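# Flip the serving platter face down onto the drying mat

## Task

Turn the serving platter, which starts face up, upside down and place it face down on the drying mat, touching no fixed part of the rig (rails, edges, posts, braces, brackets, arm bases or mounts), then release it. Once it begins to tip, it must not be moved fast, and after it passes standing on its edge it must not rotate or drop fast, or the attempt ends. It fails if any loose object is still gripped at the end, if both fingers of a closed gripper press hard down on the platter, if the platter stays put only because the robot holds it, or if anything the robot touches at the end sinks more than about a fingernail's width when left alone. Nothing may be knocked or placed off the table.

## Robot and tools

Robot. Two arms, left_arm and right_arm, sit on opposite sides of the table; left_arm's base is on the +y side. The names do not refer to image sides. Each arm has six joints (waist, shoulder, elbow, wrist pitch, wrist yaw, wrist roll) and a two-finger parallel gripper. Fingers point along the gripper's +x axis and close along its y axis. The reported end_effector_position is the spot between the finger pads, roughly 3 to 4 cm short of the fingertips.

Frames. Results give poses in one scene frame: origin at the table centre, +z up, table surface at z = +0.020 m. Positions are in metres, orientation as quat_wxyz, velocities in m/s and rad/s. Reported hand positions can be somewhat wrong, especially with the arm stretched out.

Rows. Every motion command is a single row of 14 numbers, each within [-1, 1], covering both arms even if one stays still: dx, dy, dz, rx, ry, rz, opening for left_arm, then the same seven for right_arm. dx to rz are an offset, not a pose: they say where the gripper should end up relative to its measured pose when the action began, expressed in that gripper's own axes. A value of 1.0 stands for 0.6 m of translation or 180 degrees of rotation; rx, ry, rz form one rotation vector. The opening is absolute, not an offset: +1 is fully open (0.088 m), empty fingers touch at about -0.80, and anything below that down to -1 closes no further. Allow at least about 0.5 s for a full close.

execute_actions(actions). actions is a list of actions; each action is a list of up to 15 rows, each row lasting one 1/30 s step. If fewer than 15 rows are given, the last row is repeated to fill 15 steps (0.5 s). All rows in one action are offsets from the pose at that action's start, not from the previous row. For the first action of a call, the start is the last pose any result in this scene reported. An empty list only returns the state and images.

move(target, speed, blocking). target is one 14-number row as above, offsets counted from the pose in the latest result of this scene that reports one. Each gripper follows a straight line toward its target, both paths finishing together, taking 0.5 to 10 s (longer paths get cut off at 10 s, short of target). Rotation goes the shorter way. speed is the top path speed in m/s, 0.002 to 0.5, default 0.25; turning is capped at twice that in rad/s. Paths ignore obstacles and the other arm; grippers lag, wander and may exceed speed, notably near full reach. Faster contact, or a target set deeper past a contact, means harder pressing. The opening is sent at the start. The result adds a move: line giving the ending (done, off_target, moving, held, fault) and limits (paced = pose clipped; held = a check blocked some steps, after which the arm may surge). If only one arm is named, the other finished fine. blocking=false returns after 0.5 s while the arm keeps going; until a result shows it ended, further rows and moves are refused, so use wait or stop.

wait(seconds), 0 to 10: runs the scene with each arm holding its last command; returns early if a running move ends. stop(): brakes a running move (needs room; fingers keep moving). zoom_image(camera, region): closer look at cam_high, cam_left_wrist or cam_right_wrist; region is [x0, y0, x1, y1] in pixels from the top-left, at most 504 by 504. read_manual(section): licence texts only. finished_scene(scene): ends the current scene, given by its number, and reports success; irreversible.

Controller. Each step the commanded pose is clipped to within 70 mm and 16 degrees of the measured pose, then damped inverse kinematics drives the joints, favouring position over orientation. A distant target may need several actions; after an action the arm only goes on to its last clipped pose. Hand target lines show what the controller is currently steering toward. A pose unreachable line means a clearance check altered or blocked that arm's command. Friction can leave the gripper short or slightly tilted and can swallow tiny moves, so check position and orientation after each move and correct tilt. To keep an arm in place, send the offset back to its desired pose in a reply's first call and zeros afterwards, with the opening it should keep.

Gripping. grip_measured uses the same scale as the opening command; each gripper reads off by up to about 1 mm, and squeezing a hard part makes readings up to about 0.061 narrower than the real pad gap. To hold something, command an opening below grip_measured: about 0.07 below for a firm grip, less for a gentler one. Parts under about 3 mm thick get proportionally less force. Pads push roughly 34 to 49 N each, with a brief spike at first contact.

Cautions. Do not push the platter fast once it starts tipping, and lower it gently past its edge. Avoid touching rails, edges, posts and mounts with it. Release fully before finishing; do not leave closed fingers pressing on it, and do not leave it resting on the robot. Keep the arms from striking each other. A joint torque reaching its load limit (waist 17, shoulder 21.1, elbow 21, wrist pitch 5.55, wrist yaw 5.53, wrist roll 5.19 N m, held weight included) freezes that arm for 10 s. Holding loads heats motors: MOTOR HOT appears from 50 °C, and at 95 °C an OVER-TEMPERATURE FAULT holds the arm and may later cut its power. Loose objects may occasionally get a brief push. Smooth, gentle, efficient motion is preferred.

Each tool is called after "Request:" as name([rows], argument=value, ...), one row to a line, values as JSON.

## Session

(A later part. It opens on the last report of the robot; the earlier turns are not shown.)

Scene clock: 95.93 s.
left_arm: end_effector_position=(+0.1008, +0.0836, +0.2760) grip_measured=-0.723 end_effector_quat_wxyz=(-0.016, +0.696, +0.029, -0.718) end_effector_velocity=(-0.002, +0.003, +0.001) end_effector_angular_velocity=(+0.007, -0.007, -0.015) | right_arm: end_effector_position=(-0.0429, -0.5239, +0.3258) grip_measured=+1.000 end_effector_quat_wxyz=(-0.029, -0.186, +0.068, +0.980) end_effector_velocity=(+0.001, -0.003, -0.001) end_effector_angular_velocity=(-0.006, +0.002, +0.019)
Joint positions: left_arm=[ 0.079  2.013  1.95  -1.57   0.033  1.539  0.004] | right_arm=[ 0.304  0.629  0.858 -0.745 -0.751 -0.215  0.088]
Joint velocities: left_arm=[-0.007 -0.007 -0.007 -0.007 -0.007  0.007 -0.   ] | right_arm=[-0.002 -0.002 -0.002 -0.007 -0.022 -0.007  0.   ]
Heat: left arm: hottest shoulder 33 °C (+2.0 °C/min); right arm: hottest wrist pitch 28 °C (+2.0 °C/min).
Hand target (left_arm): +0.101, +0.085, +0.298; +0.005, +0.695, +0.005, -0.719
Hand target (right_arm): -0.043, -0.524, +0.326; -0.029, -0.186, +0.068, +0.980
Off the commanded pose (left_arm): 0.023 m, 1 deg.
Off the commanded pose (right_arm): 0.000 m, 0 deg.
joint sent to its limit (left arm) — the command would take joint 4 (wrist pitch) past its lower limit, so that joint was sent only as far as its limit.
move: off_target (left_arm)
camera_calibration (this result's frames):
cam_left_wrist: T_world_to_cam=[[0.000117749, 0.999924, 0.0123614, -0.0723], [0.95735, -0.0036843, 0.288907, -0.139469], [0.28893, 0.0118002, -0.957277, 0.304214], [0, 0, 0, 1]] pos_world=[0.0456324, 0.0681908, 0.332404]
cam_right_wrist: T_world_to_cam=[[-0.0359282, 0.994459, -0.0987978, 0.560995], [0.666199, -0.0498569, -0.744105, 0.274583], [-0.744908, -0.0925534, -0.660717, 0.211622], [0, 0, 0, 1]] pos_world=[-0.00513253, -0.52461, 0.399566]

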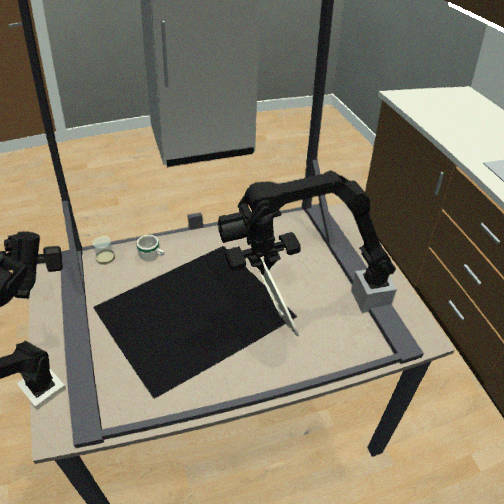

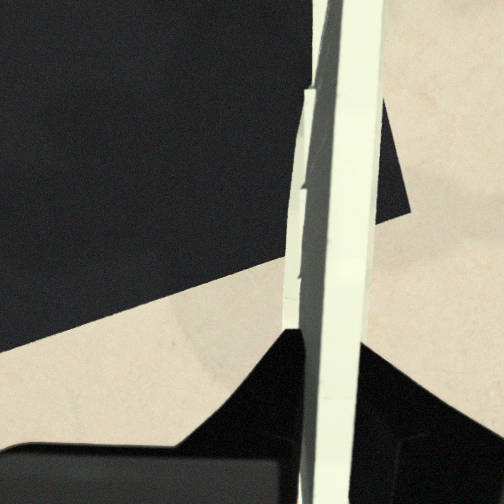

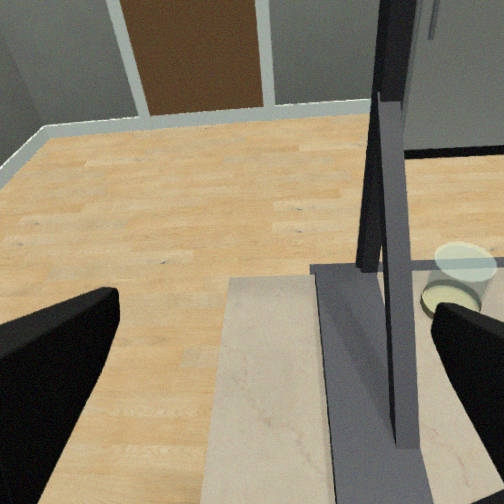

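Request:
move(target=[-0.02,0.11,0.05,0,0,0.03,-0.9, 0,0,0,0,0,0,1], speed=0.05)

Request:
move(target=[0.07,0,0,0,0,0,-0.9, 0,0,0,0,0,0,1], speed=0.025)

Request:
zoom_image(camera="cam_high", region=[150, 200, 350, 370])

Scene clock: 98.20 s.
left_arm: end_effector_position=(+0.0731, +0.0205, +0.2659) grip_measured=-0.723 end_effector_quat_wxyz=(+0.014, +0.695, -0.000, -0.719) end_effector_velocity=(+0.002, -0.002, -0.001) end_effector_angular_velocity=(+0.001, -0.022, -0.009) | right_arm: end_effector_position=(-0.0429, -0.5239, +0.3258) grip_measured=+1.000 end_effector_quat_wxyz=(-0.029, -0.186, +0.068, +0.980) end_effector_velocity=(+0.000, -0.004, -0.001) end_effector_angular_velocity=(-0.006, +0.002, +0.024)
Joint positions: left_arm=[ 0.017  2.24   2.266 -1.573  0.031  1.474  0.004] | right_arm=[ 0.304  0.629  0.858 -0.745 -0.751 -0.215  0.088]
Joint velocities: left_arm=[-0.002  0.012  0.017 -0.007 -0.022  0.007 -0.   ] | right_arm=[ 0.002 -0.002 -0.002 -0.007 -0.022 -0.007  0.   ]
Heat: left arm: hottest shoulder 34 °C (+3.0 °C/min); right arm: hottest wrist pitch 28 °C (+2.0 °C/min).
Hand target (left_arm): +0.072, +0.017, +0.284; +0.034, +0.694, -0.019, -0.719
Hand target (right_arm): -0.043, -0.524, +0.326; -0.029, -0.186, +0.068, +0.980
Off the commanded pose (left_arm): 0.019 m, 1 deg.
Off the commanded pose (right_arm): 0.000 m, 0 deg.
joint sent to its limit (left arm) — the command would take joint 4 (wrist pitch) past its lower limit, so that joint was sent only as far as its limit.
move: off_target (left_arm)
camera_calibration (this result's frames):
cam_left_wrist: T_world_to_cam=[[-0.00217818, 0.997477, -0.0709586, 0.0132599], [0.957615, 0.0225199, 0.28717, -0.11037], [0.288043, -0.0673255, -0.955248, 0.304425], [0, 0, 0, 1]] pos_world=[0.0180334, 0.00975471, 0.323437]
cam_right_wrist: T_world_to_cam=[[-0.0359282, 0.994459, -0.0987978, 0.560995], [0.666199, -0.0498569, -0.744105, 0.274583], [-0.744908, -0.0925534, -0.660717, 0.211622], [0, 0, 0, 1]] pos_world=[-0.00513253, -0.52461, 0.399566]

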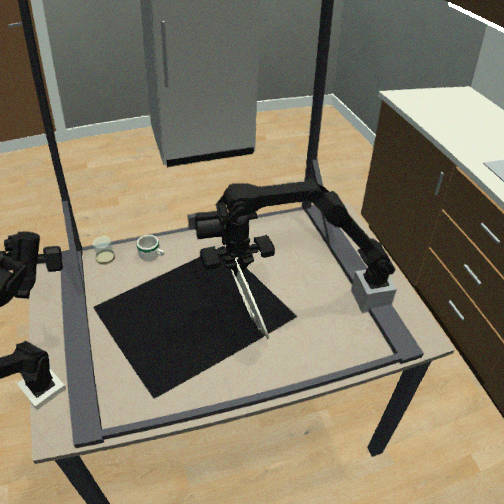

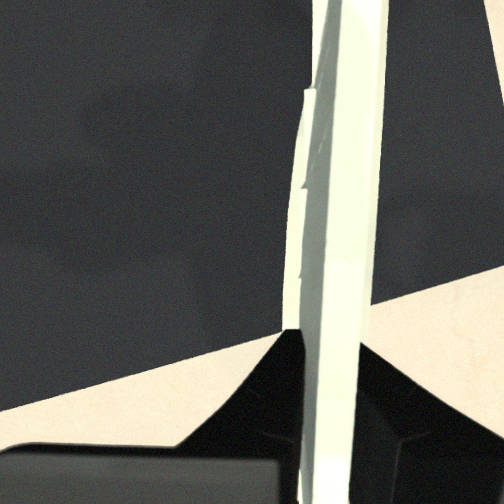

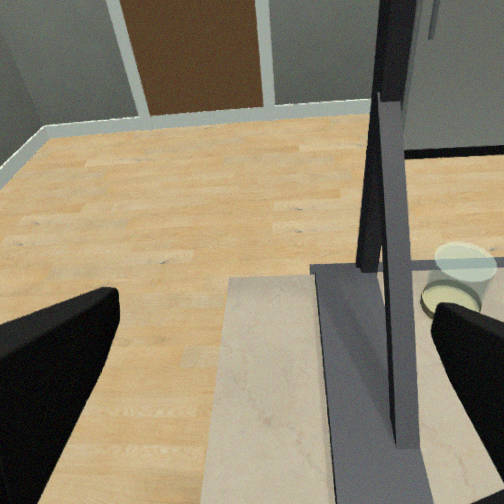

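Scene clock: 100.10 s.
left_arm: end_effector_position=(+0.0719, +0.0176, +0.2309) grip_measured=-0.723 end_effector_quat_wxyz=(+0.019, +0.694, -0.006, -0.719) end_effector_velocity=(+0.000, +0.002, +0.001) end_effector_angular_velocity=(-0.002, +0.008, +0.009) | right_arm: end_effector_position=(-0.0429, -0.5239, +0.3258) grip_measured=+1.000 end_effector_quat_wxyz=(-0.029, -0.186, +0.068, +0.980) end_effector_velocity=(+0.001, -0.001, -0.001) end_effector_angular_velocity=(-0.001, -0.002, +0.007)
Joint positions: left_arm=[ 0.015  2.204  2.064 -1.394  0.032  1.474  0.004] | right_arm=[ 0.304  0.629  0.858 -0.745 -0.751 -0.215  0.088]
Joint velocities: left_arm=[ 0.002 -0.012 -0.017  0.007  0.007 -0.007  0.   ] | right_arm=[-0.002 -0.002 -0.002 -0.007 -0.007 -0.007  0.   ]
Heat: left arm: hottest shoulder 34 °C (+3.0 °C/min); right arm: hottest wrist pitch 28 °C (+2.0 °C/min).
Hand target (left_arm): +0.072, +0.019, +0.224; +0.014, +0.695, -0.000, -0.719
Hand target (right_arm): -0.043, -0.524, +0.326; -0.029, -0.186, +0.068, +0.980
Off the commanded pose (left_arm): 0.007 m, 1 deg.
Off the commanded pose (right_arm): 0.000 m, 0 deg.
move: done
camera_calibration (this result's frames):
cam_left_wrist: T_world_to_cam=[[-0.000419101, 0.996357, -0.0852752, 0.0169217], [0.958309, 0.0247662, 0.28466, -0.0985935], [0.285735, -0.0816006, -0.954828, 0.271505], [0, 0, 0, 1]] pos_world=[0.0169116, 0.00773672, 0.28875]
cam_right_wrist: T_world_to_cam=[[-0.0359282, 0.994459, -0.0987978, 0.560995], [0.666199, -0.0498569, -0.744105, 0.274583], [-0.744908, -0.0925534, -0.660717, 0.211622], [0, 0, 0, 1]] pos_world=[-0.00513253, -0.52461, 0.399566]

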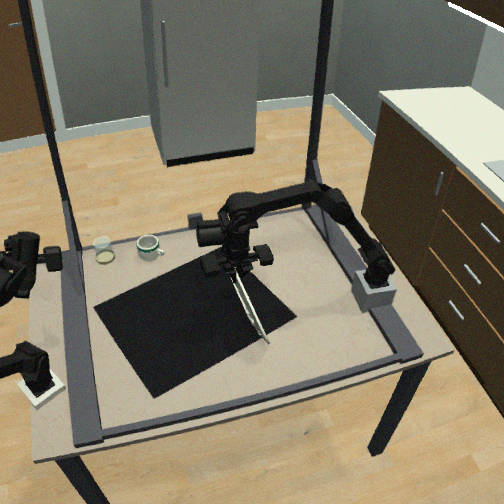

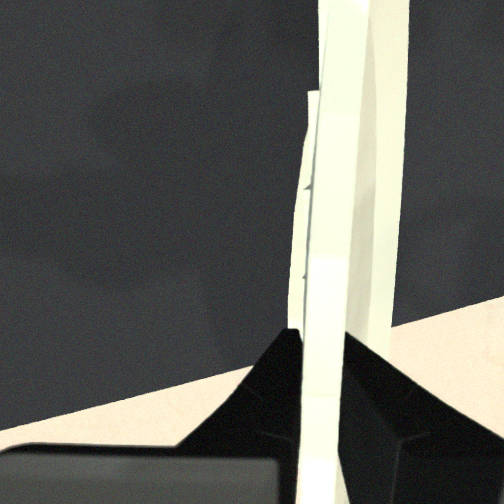

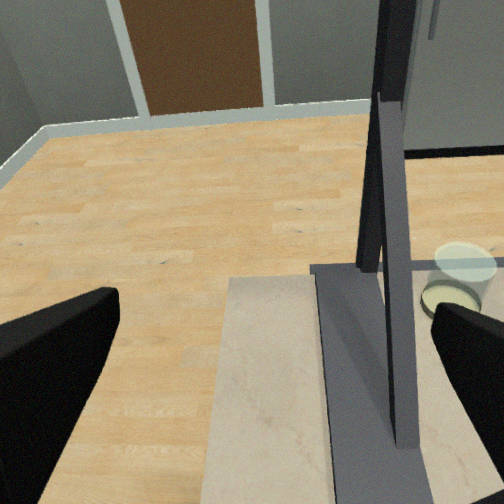

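Region (150, 200, 350, 370) of cam_high's 504x504 image, scaled by 2.520, with more detail than that image has; it fills the top 428 rows of this view, and the rest is white.

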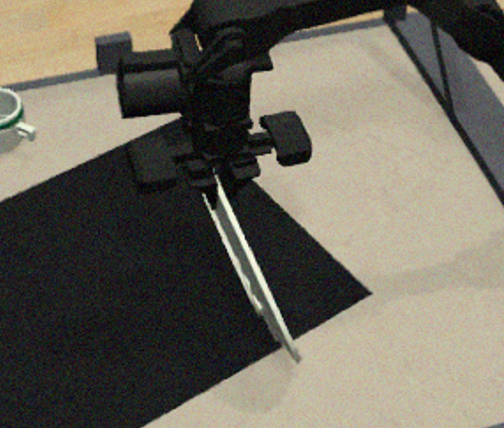

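Request:
move(target=[0.04,-0.165,0,0,0,0.16,-0.9, 0,0,0,0,0,0,1], speed=0.03)

Request:
zoom_image(camera="cam_high", region=[150, 200, 350, 370])

Scene clock: 109.03 s.
left_arm: end_effector_position=(+0.0683, +0.1134, +0.2270) grip_measured=-0.657 end_effector_quat_wxyz=(+0.212, +0.663, -0.198, -0.690) end_effector_velocity=(+0.003, +0.004, -0.003) end_effector_angular_velocity=(-0.001, -0.023, +0.004) | right_arm: end_effector_position=(-0.0429, -0.5239, +0.3258) grip_measured=+1.000 end_effector_quat_wxyz=(-0.029, -0.186, +0.068, +0.980) end_effector_velocity=(+0.001, -0.001, -0.001) end_effector_angular_velocity=(-0.014, -0.004, +0.001)
Joint positions: left_arm=[-0.055  1.4    0.91  -0.493 -0.052  1.418  0.007] | right_arm=[ 0.304  0.629  0.858 -0.745 -0.751 -0.215  0.088]
Joint velocities: left_arm=[-0.002 -0.012 -0.022  0.007 -0.022  0.007  0.   ] | right_arm=[-0.002 -0.002 -0.002 -0.007 -0.007  0.007  0.   ]
Heat: left arm: hottest shoulder 32 °C (+1.0 °C/min); right arm: hottest wrist pitch 28 °C (+2.0 °C/min).
Hand target (left_arm): +0.070, +0.117, +0.203; +0.196, +0.671, -0.178, -0.692
Hand target (right_arm): -0.043, -0.524, +0.326; -0.029, -0.186, +0.068, +0.980
Off the commanded pose (left_arm): 0.024 m, 3 deg.
Off the commanded pose (right_arm): 0.000 m, 0 deg.
move: off_target (left_arm)
camera_calibration (this result's frames):
cam_left_wrist: T_world_to_cam=[[-0.0106204, 0.802789, -0.596168, 0.0596855], [0.95675, 0.181493, 0.227352, -0.101101], [0.290716, -0.56797, -0.769997, 0.289446], [0, 0, 0, 1]] pos_world=[0.0132161, 0.134831, 0.281441]
cam_right_wrist: T_world_to_cam=[[-0.0359282, 0.994459, -0.0987978, 0.560995], [0.666199, -0.0498569, -0.744105, 0.274583], [-0.744908, -0.0925534, -0.660717, 0.211622], [0, 0, 0, 1]] pos_world=[-0.00513253, -0.52461, 0.399566]

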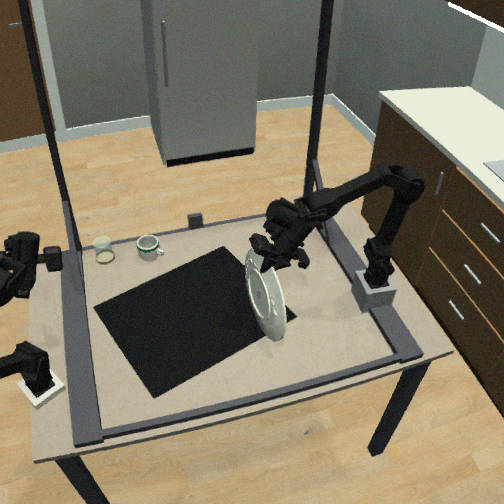

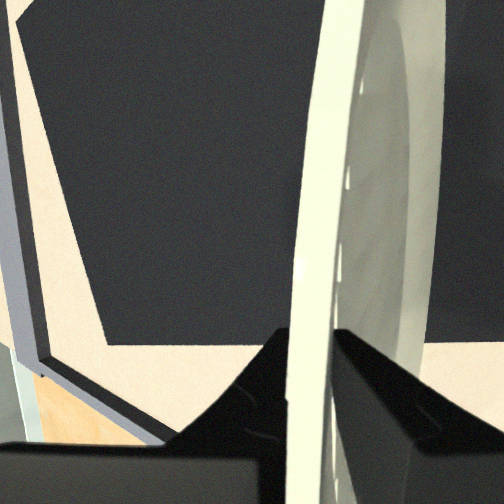

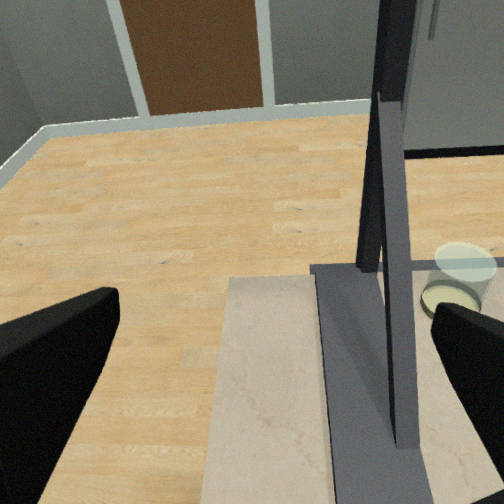

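Region (150, 200, 350, 370) of cam_high's 504x504 image, scaled by 2.520, with more detail than that image has; it fills the top 428 rows of this view, and the rest is white.

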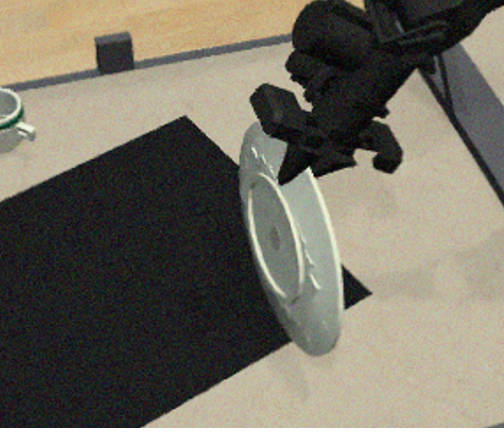

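Request:
move(target=[0.06,-0.1,0,0,0,0,-0.9, 0,0,0,0,0,0,1], speed=0.025)

Request:
zoom_image(camera="cam_high", region=[150, 200, 350, 370])

Scene clock: 112.30 s.
left_arm: end_effector_position=(+0.0621, +0.1272, +0.2166) grip_measured=-0.571 end_effector_quat_wxyz=(+0.258, +0.641, -0.250, -0.679) end_effector_velocity=(-0.001, -0.000, -0.002) end_effector_angular_velocity=(-0.017, +0.013, +0.014) | right_arm: end_effector_position=(-0.0429, -0.5239, +0.3258) grip_measured=+1.000 end_effector_quat_wxyz=(-0.029, -0.186, +0.068, +0.980) end_effector_velocity=(+0.002, -0.001, -0.000) end_effector_angular_velocity=(+0.002, +0.001, +0.002)
Joint positions: left_arm=[-0.093  1.28   0.695 -0.252 -0.079  1.403  0.011] | right_arm=[ 0.304  0.629  0.858 -0.745 -0.751 -0.215  0.088]
Joint velocities: left_arm=[-0.007 -0.002 -0.022  0.037 -0.007 -0.022  0.001] | right_arm=[-0.007 -0.007 -0.002 -0.007 -0.007 -0.007  0.   ]
Heat: left arm: hottest shoulder 32 °C (+2.0 °C/min); right arm: hottest wrist pitch 28 °C (+2.0 °C/min).
Hand target (left_arm): +0.066, +0.148, +0.169; +0.212, +0.664, -0.198, -0.690
Hand target (right_arm): -0.043, -0.524, +0.326; -0.029, -0.186, +0.068, +0.980
Off the commanded pose (left_arm): 0.055 m, 8 deg.
Off the commanded pose (right_arm): 0.000 m, 0 deg.
move: off_target (left_arm)
camera_calibration (this result's frames):
cam_left_wrist: T_world_to_cam=[[-0.0127218, 0.706628, -0.707471, 0.0788803], [0.961034, 0.204032, 0.186508, -0.0895666], [0.276138, -0.67753, -0.681689, 0.286761], [0, 0, 0, 1]] pos_world=[0.0078942, 0.156825, 0.267993]
cam_right_wrist: T_world_to_cam=[[-0.0359282, 0.994459, -0.0987978, 0.560995], [0.666199, -0.0498569, -0.744105, 0.274583], [-0.744908, -0.0925534, -0.660717, 0.211622], [0, 0, 0, 1]] pos_world=[-0.00513253, -0.52461, 0.399566]

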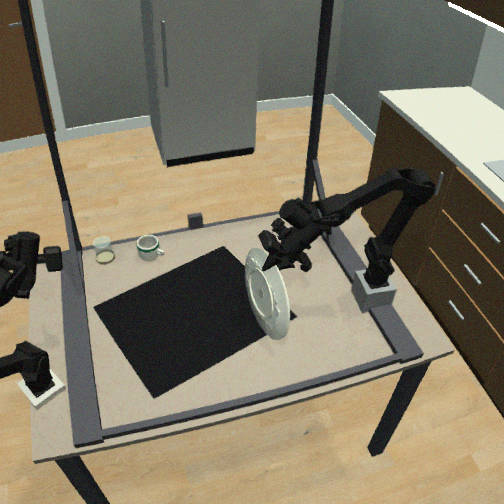

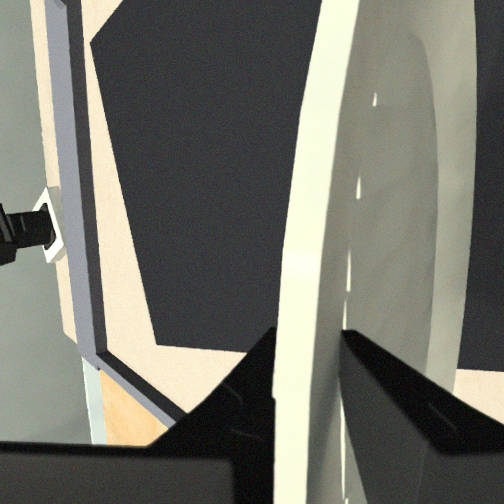

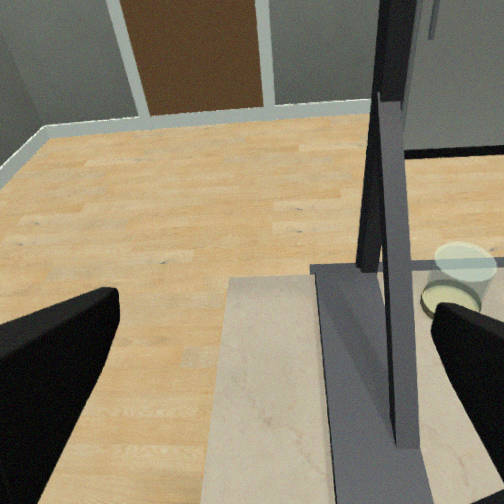

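Region (150, 200, 350, 370) of cam_high's 504x504 image, scaled by 2.520, with more detail than that image has; it fills the top 428 rows of this view, and the rest is white.

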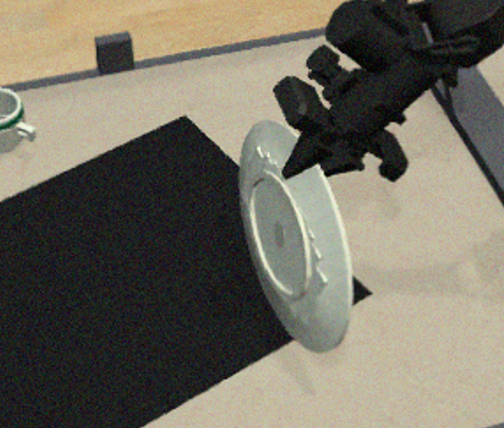

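Request:
move(target=[-0.013,-0.117,0,0,0,0,-0.9, 0,0,0,0,0,0,1], speed=0.025)

Request:
zoom_image(camera="cam_high", region=[180, 200, 380, 370])

Scene clock: 115.63 s.
left_arm: end_effector_position=(+0.0550, +0.1739, +0.2030) grip_measured=-0.701 end_effector_quat_wxyz=(+0.281, +0.622, -0.281, -0.675) end_effector_velocity=(-0.002, +0.004, -0.003) end_effector_angular_velocity=(+0.008, -0.002, -0.018) | right_arm: end_effector_position=(-0.0429, -0.5239, +0.3258) grip_measured=+1.000 end_effector_quat_wxyz=(-0.029, -0.186, +0.068, +0.980) end_effector_velocity=(+0.001, -0.002, -0.000) end_effector_angular_velocity=(+0.002, +0.001, +0.007)
Joint positions: left_arm=[-0.172  1.046  0.453 -0.164 -0.125  1.359  0.005] | right_arm=[ 0.304  0.629  0.858 -0.745 -0.751 -0.215  0.088]
Joint velocities: left_arm=[-0.007 -0.012 -0.012 -0.007  0.007  0.007 -0.   ] | right_arm=[-0.002 -0.007 -0.002 -0.007 -0.007 -0.007  0.   ]
Heat: left arm: hottest shoulder 31 °C (+1.0 °C/min); right arm: hottest wrist pitch 28 °C (+1.0 °C/min).
Hand target (left_arm): +0.061, +0.186, +0.176; +0.258, +0.641, -0.250, -0.678
Hand target (right_arm): -0.043, -0.524, +0.326; -0.029, -0.186, +0.068, +0.980
Off the commanded pose (left_arm): 0.030 m, 5 deg.
Off the commanded pose (right_arm): 0.000 m, 0 deg.
move: off_target (left_arm)
camera_calibration (this result's frames):
cam_left_wrist: T_world_to_cam=[[-0.0145464, 0.645916, -0.76327, 0.0581328], [0.967235, 0.202594, 0.153011, -0.082995], [0.253466, -0.736035, -0.6277, 0.311547], [0, 0, 0, 1]] pos_world=[0.00215472, 0.208575, 0.252628]
cam_right_wrist: T_world_to_cam=[[-0.0359282, 0.994459, -0.0987978, 0.560995], [0.666199, -0.0498569, -0.744105, 0.274583], [-0.744908, -0.0925534, -0.660717, 0.211622], [0, 0, 0, 1]] pos_world=[-0.00513253, -0.52461, 0.399566]

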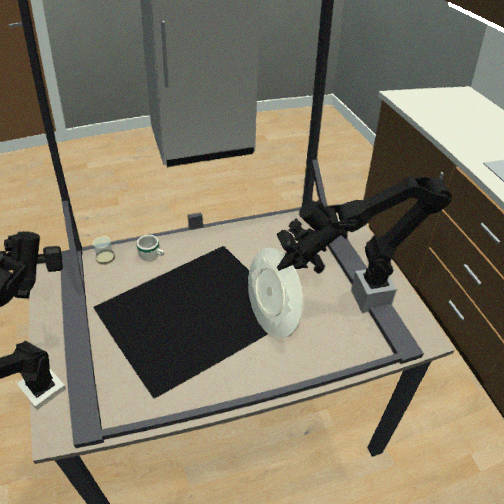

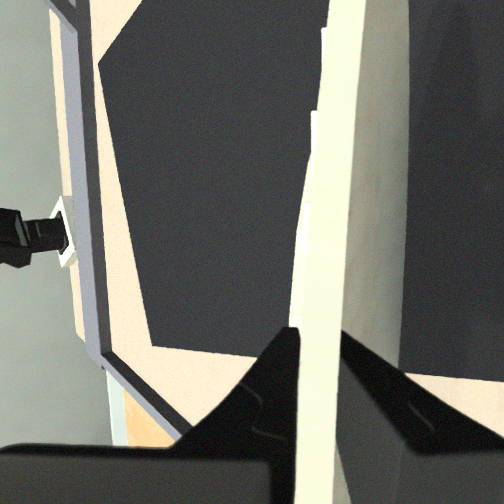

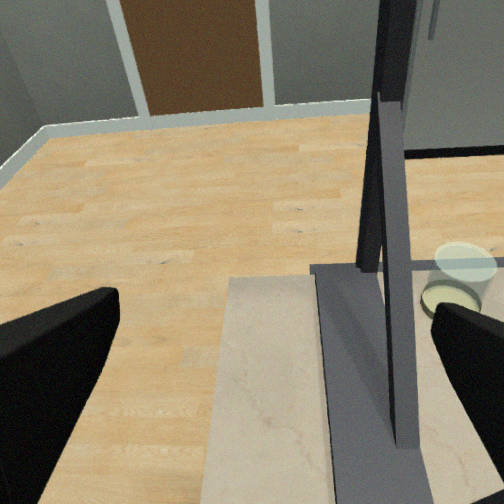

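Region (180, 200, 380, 370) of cam_high's 504x504 image, scaled by 2.520, with more detail than that image has; it fills the top 428 rows of this view, and the rest is white.

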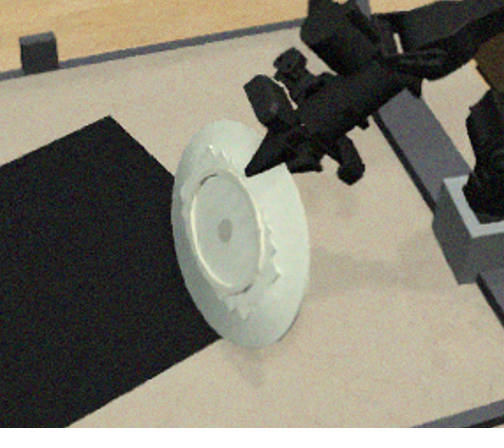

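Request:
move(target=[0.085,-0.065,-0.015,0,0,0.07,-0.9, 0,0,0,0,0,0,1], speed=0.025)

Request:
zoom_image(camera="cam_high", region=[180, 200, 380, 370])

Scene clock: 121.03 s.
left_arm: end_effector_position=(+0.0284, +0.1557, +0.1930) grip_measured=-0.387 end_effector_quat_wxyz=(+0.380, +0.509, -0.411, -0.654) end_effector_velocity=(-0.016, +0.003, -0.004) end_effector_angular_velocity=(-0.007, +0.034, -0.081) | right_arm: end_effector_position=(-0.0429, -0.5239, +0.3258) grip_measured=+1.000 end_effector_quat_wxyz=(-0.029, -0.186, +0.068, +0.980) end_effector_velocity=(-0.000, -0.002, -0.002) end_effector_angular_velocity=(+0.010, -0.005, +0.017)
Joint positions: left_arm=[-0.234  1.261  0.157  0.739 -0.113  1.373  0.02 ] | right_arm=[ 0.304  0.629  0.858 -0.745 -0.751 -0.215  0.088]
Joint velocities: left_arm=[-0.022  0.046 -0.017  0.081  0.066 -0.007  0.   ] | right_arm=[ 0.002  0.002 -0.002 -0.007 -0.007 -0.022  0.   ]
Heat: left arm: hottest shoulder 30 °C (+0.0 °C/min); right arm: hottest wrist pitch 28 °C (+1.0 °C/min).
Hand target (left_arm): +0.058, +0.171, +0.145; -0.352, -0.586, +0.348, +0.641
Hand target (right_arm): -0.043, -0.524, +0.326; -0.029, -0.186, +0.068, +0.980
Off the commanded pose (left_arm): 0.062 m, 12 deg.
Off the commanded pose (right_arm): 0.000 m, 0 deg.
move: off_target (left_arm)
camera_calibration (this result's frames):
cam_left_wrist: T_world_to_cam=[[-0.0689084, 0.324355, -0.943422, 0.148233], [0.988613, 0.149014, -0.0209771, -0.0107429], [0.133779, -0.934125, -0.330929, 0.275572], [0, 0, 0, 1]] pos_world=[-0.0160308, 0.21094, 0.230816]
cam_right_wrist: T_world_to_cam=[[-0.0359282, 0.994459, -0.0987978, 0.560995], [0.666199, -0.0498569, -0.744105, 0.274583], [-0.744908, -0.0925534, -0.660717, 0.211622], [0, 0, 0, 1]] pos_world=[-0.00513253, -0.52461, 0.399566]

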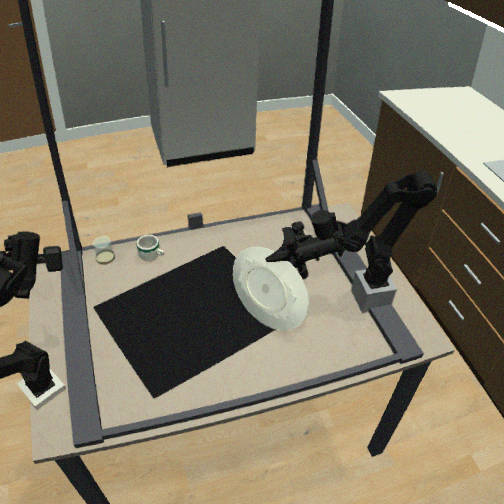

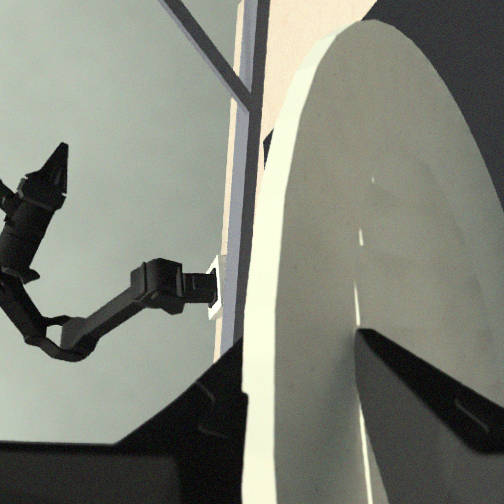

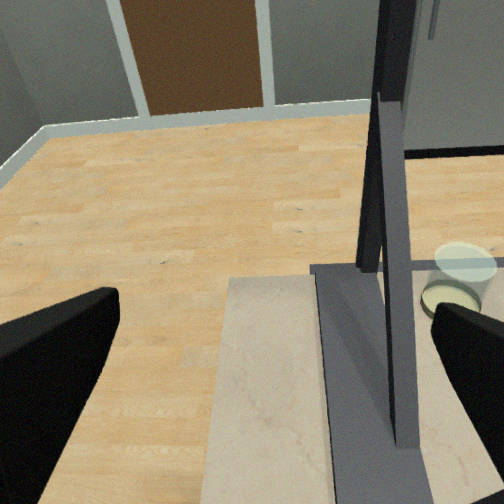

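Region (180, 200, 380, 370) of cam_high's 504x504 image, scaled by 2.520, with more detail than that image has; it fills the top 428 rows of this view, and the rest is white.

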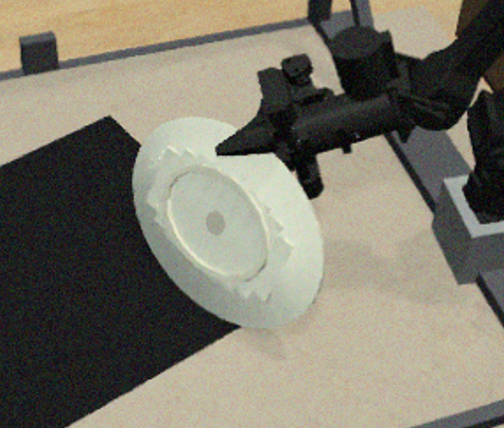

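Request:
move(target=[0.095,-0.04,-0.07,0,0,-0.08,-0.9, 0,0,0,0,0,0,1], speed=0.025)

Request:
zoom_image(camera="cam_high", region=[160, 200, 360, 370])

Scene clock: 126.00 s.
left_arm: end_effector_position=(+0.0229, +0.1110, +0.1986) grip_measured=-0.418 end_effector_quat_wxyz=(+0.308, +0.480, -0.401, -0.717) end_effector_velocity=(+0.000, +0.000, -0.004) end_effector_angular_velocity=(+0.013, -0.025, -0.006) | right_arm: end_effector_position=(-0.0429, -0.5239, +0.3258) grip_measured=+1.000 end_effector_quat_wxyz=(-0.029, -0.186, +0.068, +0.980) end_effector_velocity=(+0.001, -0.002, -0.001) end_effector_angular_velocity=(-0.001, -0.002, +0.011)
Joint positions: left_arm=[-0.07   1.408  0.397  0.543  0.212  1.433  0.019] | right_arm=[ 0.304  0.629  0.858 -0.745 -0.751 -0.215  0.088]
Joint velocities: left_arm=[-0.002  0.007  0.007 -0.022 -0.007  0.022  0.001] | right_arm=[ 0.002 -0.002 -0.002 -0.007 -0.007 -0.007  0.   ]
Heat: left arm: hottest shoulder 29 °C (-1.0 °C/min); right arm: hottest wrist pitch 28 °C (+1.0 °C/min).
Hand target (left_arm): +0.056, +0.117, +0.151; -0.292, -0.555, +0.343, +0.699
Hand target (right_arm): -0.043, -0.524, +0.326; -0.029, -0.186, +0.068, +0.980
Off the commanded pose (left_arm): 0.064 m, 11 deg.
Off the commanded pose (right_arm): 0.000 m, 0 deg.
move: off_target (left_arm)
camera_calibration (this result's frames):
cam_left_wrist: T_world_to_cam=[[-0.0548353, 0.440014, -0.896315, 0.145133], [0.998052, -0.00258177, -0.0623268, 0.0263275], [-0.0297388, -0.897987, -0.439015, 0.257676], [0, 0, 0, 1]] pos_world=[-0.0106549, 0.167598, 0.244849]
cam_right_wrist: T_world_to_cam=[[-0.0359282, 0.994459, -0.0987978, 0.560995], [0.666199, -0.0498569, -0.744105, 0.274583], [-0.744908, -0.0925534, -0.660717, 0.211622], [0, 0, 0, 1]] pos_world=[-0.00513253, -0.52461, 0.399566]

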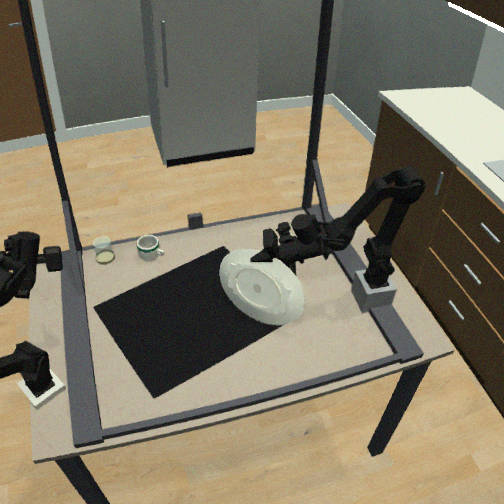

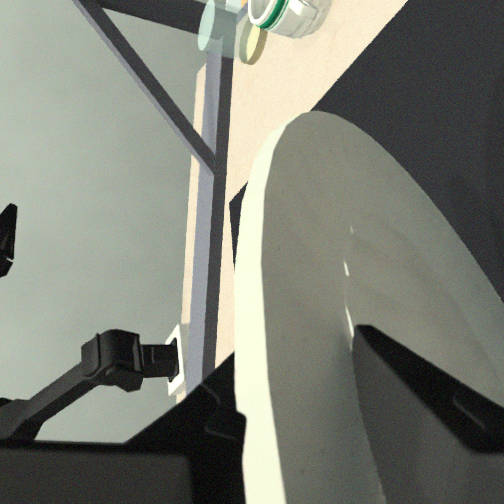

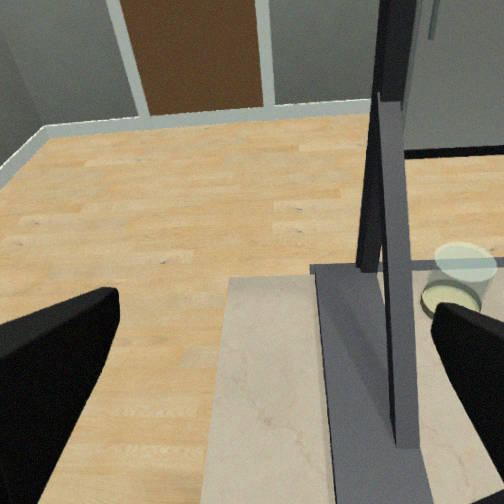

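Region (160, 200, 360, 370) of cam_high's 504x504 image, scaled by 2.520, with more detail than that image has; it fills the top 428 rows of this view, and the rest is white.

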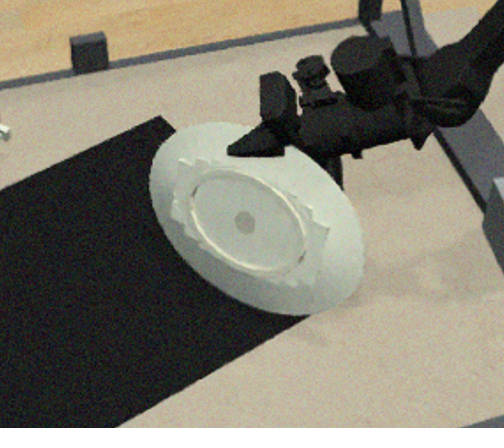

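Request:
move(target=[-0.1,-0.028,-0.022,-0.008,0.095,-0.078,-0.9, 0,0,0,0,0,0,1], speed=0.03)

Request:
zoom_image(camera="cam_high", region=[160, 200, 360, 370])

Scene clock: 133.43 s.
left_arm: end_effector_position=(+0.0529, +0.1697, +0.1965) grip_measured=-0.721 end_effector_quat_wxyz=(+0.267, +0.623, -0.277, -0.682) end_effector_velocity=(+0.002, +0.005, -0.003) end_effector_angular_velocity=(+0.024, -0.006, +0.024) | right_arm: end_effector_position=(-0.0429, -0.5239, +0.3258) grip_measured=+1.000 end_effector_quat_wxyz=(-0.029, -0.186, +0.068, +0.980) end_effector_velocity=(+0.001, -0.001, -0.003) end_effector_angular_velocity=(-0.004, -0.006, +0.007)
Joint positions: left_arm=[-0.162  1.097  0.467 -0.153 -0.099  1.372  0.004] | right_arm=[ 0.304  0.629  0.858 -0.745 -0.751 -0.215  0.088]
Joint velocities: left_arm=[-0.007 -0.007  0.002 -0.037 -0.022 -0.022 -0.   ] | right_arm=[-0.002 -0.002 -0.007 -0.007 -0.007 -0.007  0.   ]
Heat: left arm: hottest shoulder 29 °C (-1.0 °C/min); right arm: hottest wrist pitch 28 °C (+1.0 °C/min).
Hand target (left_arm): +0.055, +0.166, +0.207; +0.281, +0.623, -0.281, -0.674
Hand target (right_arm): -0.043, -0.524, +0.326; -0.029, -0.186, +0.068, +0.980
Off the commanded pose (left_arm): 0.012 m, 2 deg.
Off the commanded pose (right_arm): 0.000 m, 0 deg.
move: off_target (left_arm)
camera_calibration (this result's frames):
cam_left_wrist: T_world_to_cam=[[-0.00331835, 0.667313, -0.74477, 0.0479724], [0.9707, 0.1811, 0.157941, -0.0766301], [0.240274, -0.722424, -0.648362, 0.307343], [0, 0, 0, 1]] pos_world=[0.000697671, 0.203897, 0.247101]
cam_right_wrist: T_world_to_cam=[[-0.0359282, 0.994459, -0.0987978, 0.560995], [0.666199, -0.0498569, -0.744105, 0.274583], [-0.744908, -0.0925534, -0.660717, 0.211622], [0, 0, 0, 1]] pos_world=[-0.00513253, -0.52461, 0.399566]

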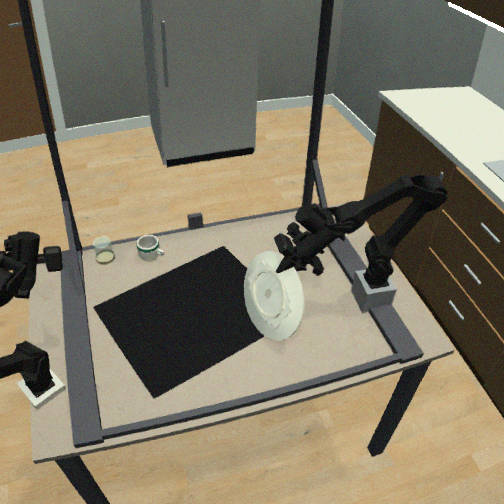

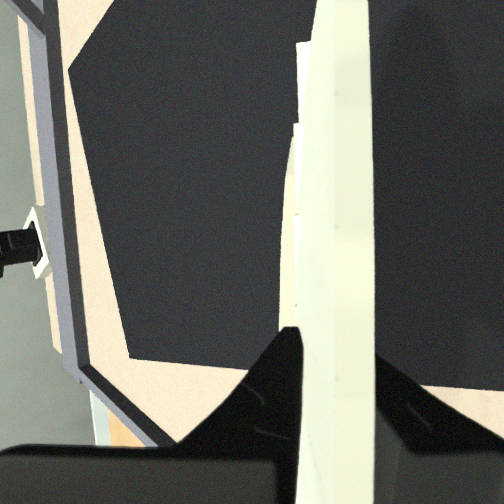

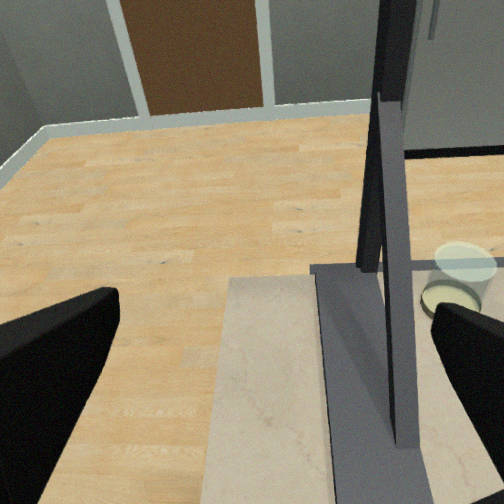

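Region (160, 200, 360, 370) of cam_high's 504x504 image, scaled by 2.520, with more detail than that image has; it fills the top 428 rows of this view, and the rest is white.

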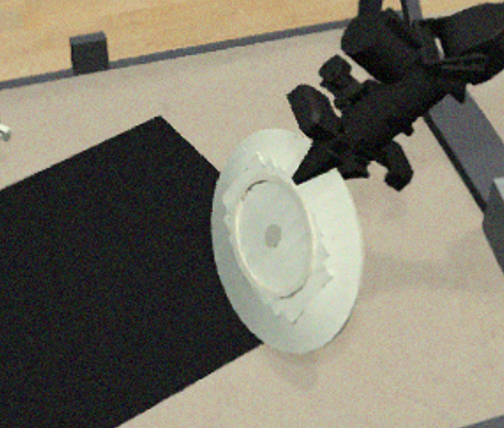

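Request:
move(target=[-0.057,0.061,0.006,0,0,0,-0.9, 0,0,0,0,0,0,1], speed=0.03)

Request:
move(target=[0.11,0.14,0,0,0,0,-0.9, 0,0,0,0,0,0,1], speed=0.04)

Request:
zoom_image(camera="cam_high", region=[160, 200, 360, 370])

Scene clock: 135.53 s.
left_arm: end_effector_position=(+0.0551, +0.1835, +0.2138) grip_measured=-0.722 end_effector_quat_wxyz=(+0.230, +0.642, -0.245, -0.689) end_effector_velocity=(+0.003, +0.005, -0.002) end_effector_angular_velocity=(+0.025, -0.008, +0.013) | right_arm: end_effector_position=(-0.0429, -0.5239, +0.3258) grip_measured=+1.000 end_effector_quat_wxyz=(-0.029, -0.186, +0.068, +0.980) end_effector_velocity=(+0.001, +0.001, -0.002) end_effector_angular_velocity=(-0.009, -0.008, -0.011)
Joint positions: left_arm=[-0.163  1.057  0.584 -0.415 -0.092  1.371  0.004] | right_arm=[ 0.304  0.629  0.858 -0.745 -0.751 -0.215  0.088]
Joint velocities: left_arm=[ 0.002 -0.007  0.002 -0.037 -0.007 -0.007 -0.   ] | right_arm=[-0.002 -0.002 -0.002 -0.007  0.007  0.007  0.   ]
Heat: left arm: hottest shoulder 29 °C (-1.0 °C/min); right arm: hottest wrist pitch 28 °C (+1.0 °C/min).
Hand target (left_arm): +0.053, +0.170, +0.247; +0.267, +0.623, -0.276, -0.682
Hand target (right_arm): -0.043, -0.524, +0.326; -0.029, -0.186, +0.068, +0.980
Off the commanded pose (left_arm): 0.036 m, 6 deg.
Off the commanded pose (right_arm): 0.000 m, 0 deg.
move: off_target (left_arm)
camera_calibration (this result's frames):
cam_left_wrist: T_world_to_cam=[[0.0142388, 0.740352, -0.672068, 0.0217693], [0.967971, 0.158288, 0.194878, -0.0875769], [0.250659, -0.653317, -0.714385, 0.328902], [0, 0, 0, 1]] pos_world=[0.00201963, 0.212623, 0.26666]
cam_right_wrist: T_world_to_cam=[[-0.0359282, 0.994459, -0.0987978, 0.560995], [0.666199, -0.0498569, -0.744105, 0.274583], [-0.744908, -0.0925534, -0.660717, 0.211622], [0, 0, 0, 1]] pos_world=[-0.00513253, -0.52461, 0.399566]

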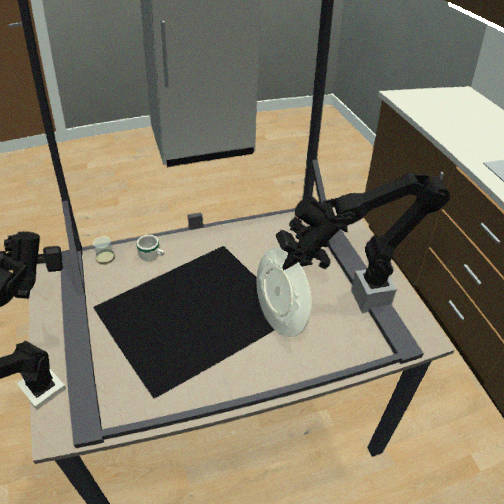

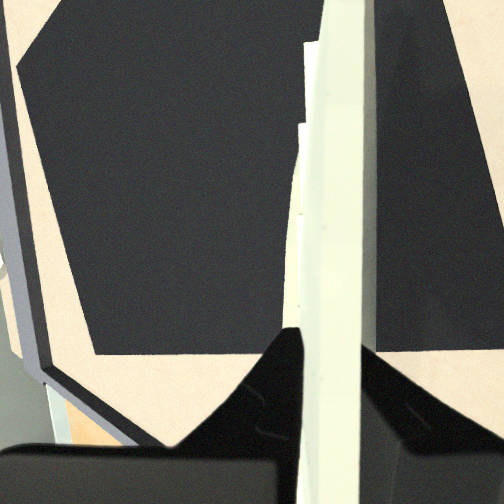

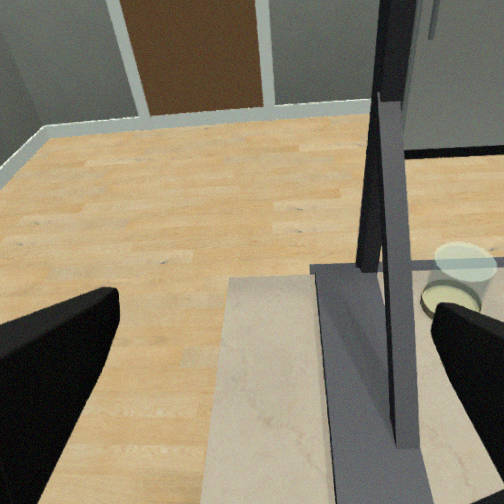

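Scene clock: 138.53 s.
left_arm: end_effector_position=(+0.0459, +0.0894, +0.2201) grip_measured=-0.325 end_effector_quat_wxyz=(+0.220, +0.638, -0.241, -0.698) end_effector_velocity=(+0.000, +0.002, -0.005) end_effector_angular_velocity=(+0.028, +0.005, +0.004) | right_arm: end_effector_position=(-0.0429, -0.5239, +0.3258) grip_measured=+1.000 end_effector_quat_wxyz=(-0.029, -0.186, +0.068, +0.980) end_effector_velocity=(+0.001, +0.001, -0.002) end_effector_angular_velocity=(+0.018, -0.006, -0.001)
Joint positions: left_arm=[-0.095  1.471  0.899 -0.33  -0.026  1.423  0.023] | right_arm=[ 0.304  0.629  0.858 -0.745 -0.751 -0.215  0.088]
Joint velocities: left_arm=[ 0.002  0.012  0.007 -0.022  0.007 -0.007  0.001] | right_arm=[-0.002 -0.002 -0.002 -0.007  0.007 -0.022  0.   ]
Heat: left arm: hottest wrist pitch 32 °C (+2.0 °C/min); right arm: hottest wrist pitch 28 °C (+1.0 °C/min).
Hand target (left_arm): +0.051, +0.078, +0.217; +0.230, +0.642, -0.245, -0.689
Hand target (right_arm): -0.043, -0.524, +0.326; -0.029, -0.186, +0.068, +0.980
Off the commanded pose (left_arm): 0.014 m, 2 deg.
Off the commanded pose (right_arm): 0.000 m, 0 deg.
move: off_target (left_arm)
camera_calibration (this result's frames):
cam_left_wrist: T_world_to_cam=[[0.015079, 0.754257, -0.656406, 0.0910099], [0.972787, 0.140737, 0.184063, -0.0612799], [0.231211, -0.641318, -0.731609, 0.277818], [0, 0, 0, 1]] pos_world=[-0.00599483, 0.118149, 0.274273]
cam_right_wrist: T_world_to_cam=[[-0.0359282, 0.994459, -0.0987978, 0.560995], [0.666199, -0.0498569, -0.744105, 0.274583], [-0.744908, -0.0925534, -0.660717, 0.211622], [0, 0, 0, 1]] pos_world=[-0.00513253, -0.52461, 0.399566]

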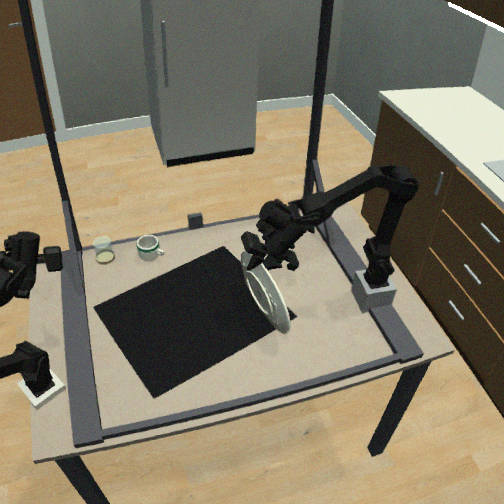

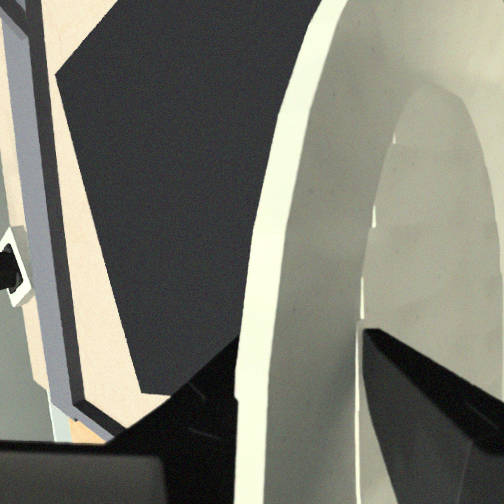

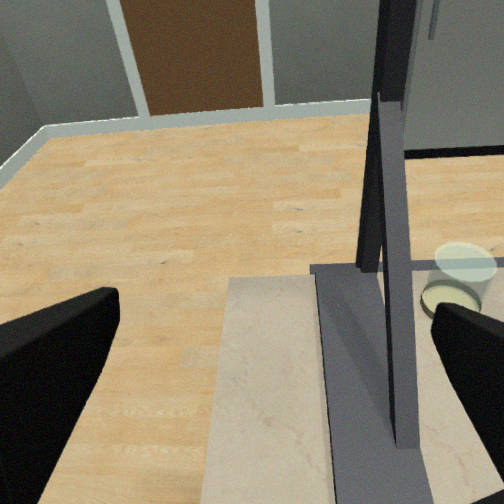

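Region (160, 200, 360, 370) of cam_high's 504x504 image, scaled by 2.520, with more detail than that image has; it fills the top 428 rows of this view, and the rest is white.

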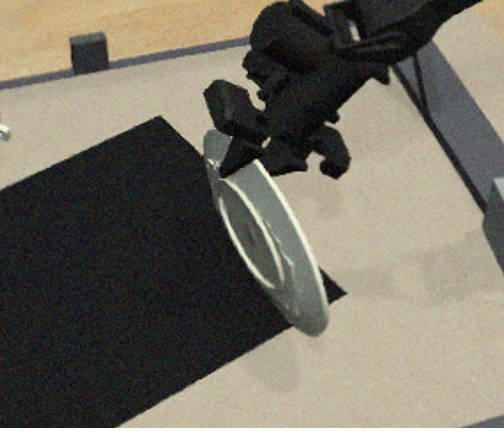

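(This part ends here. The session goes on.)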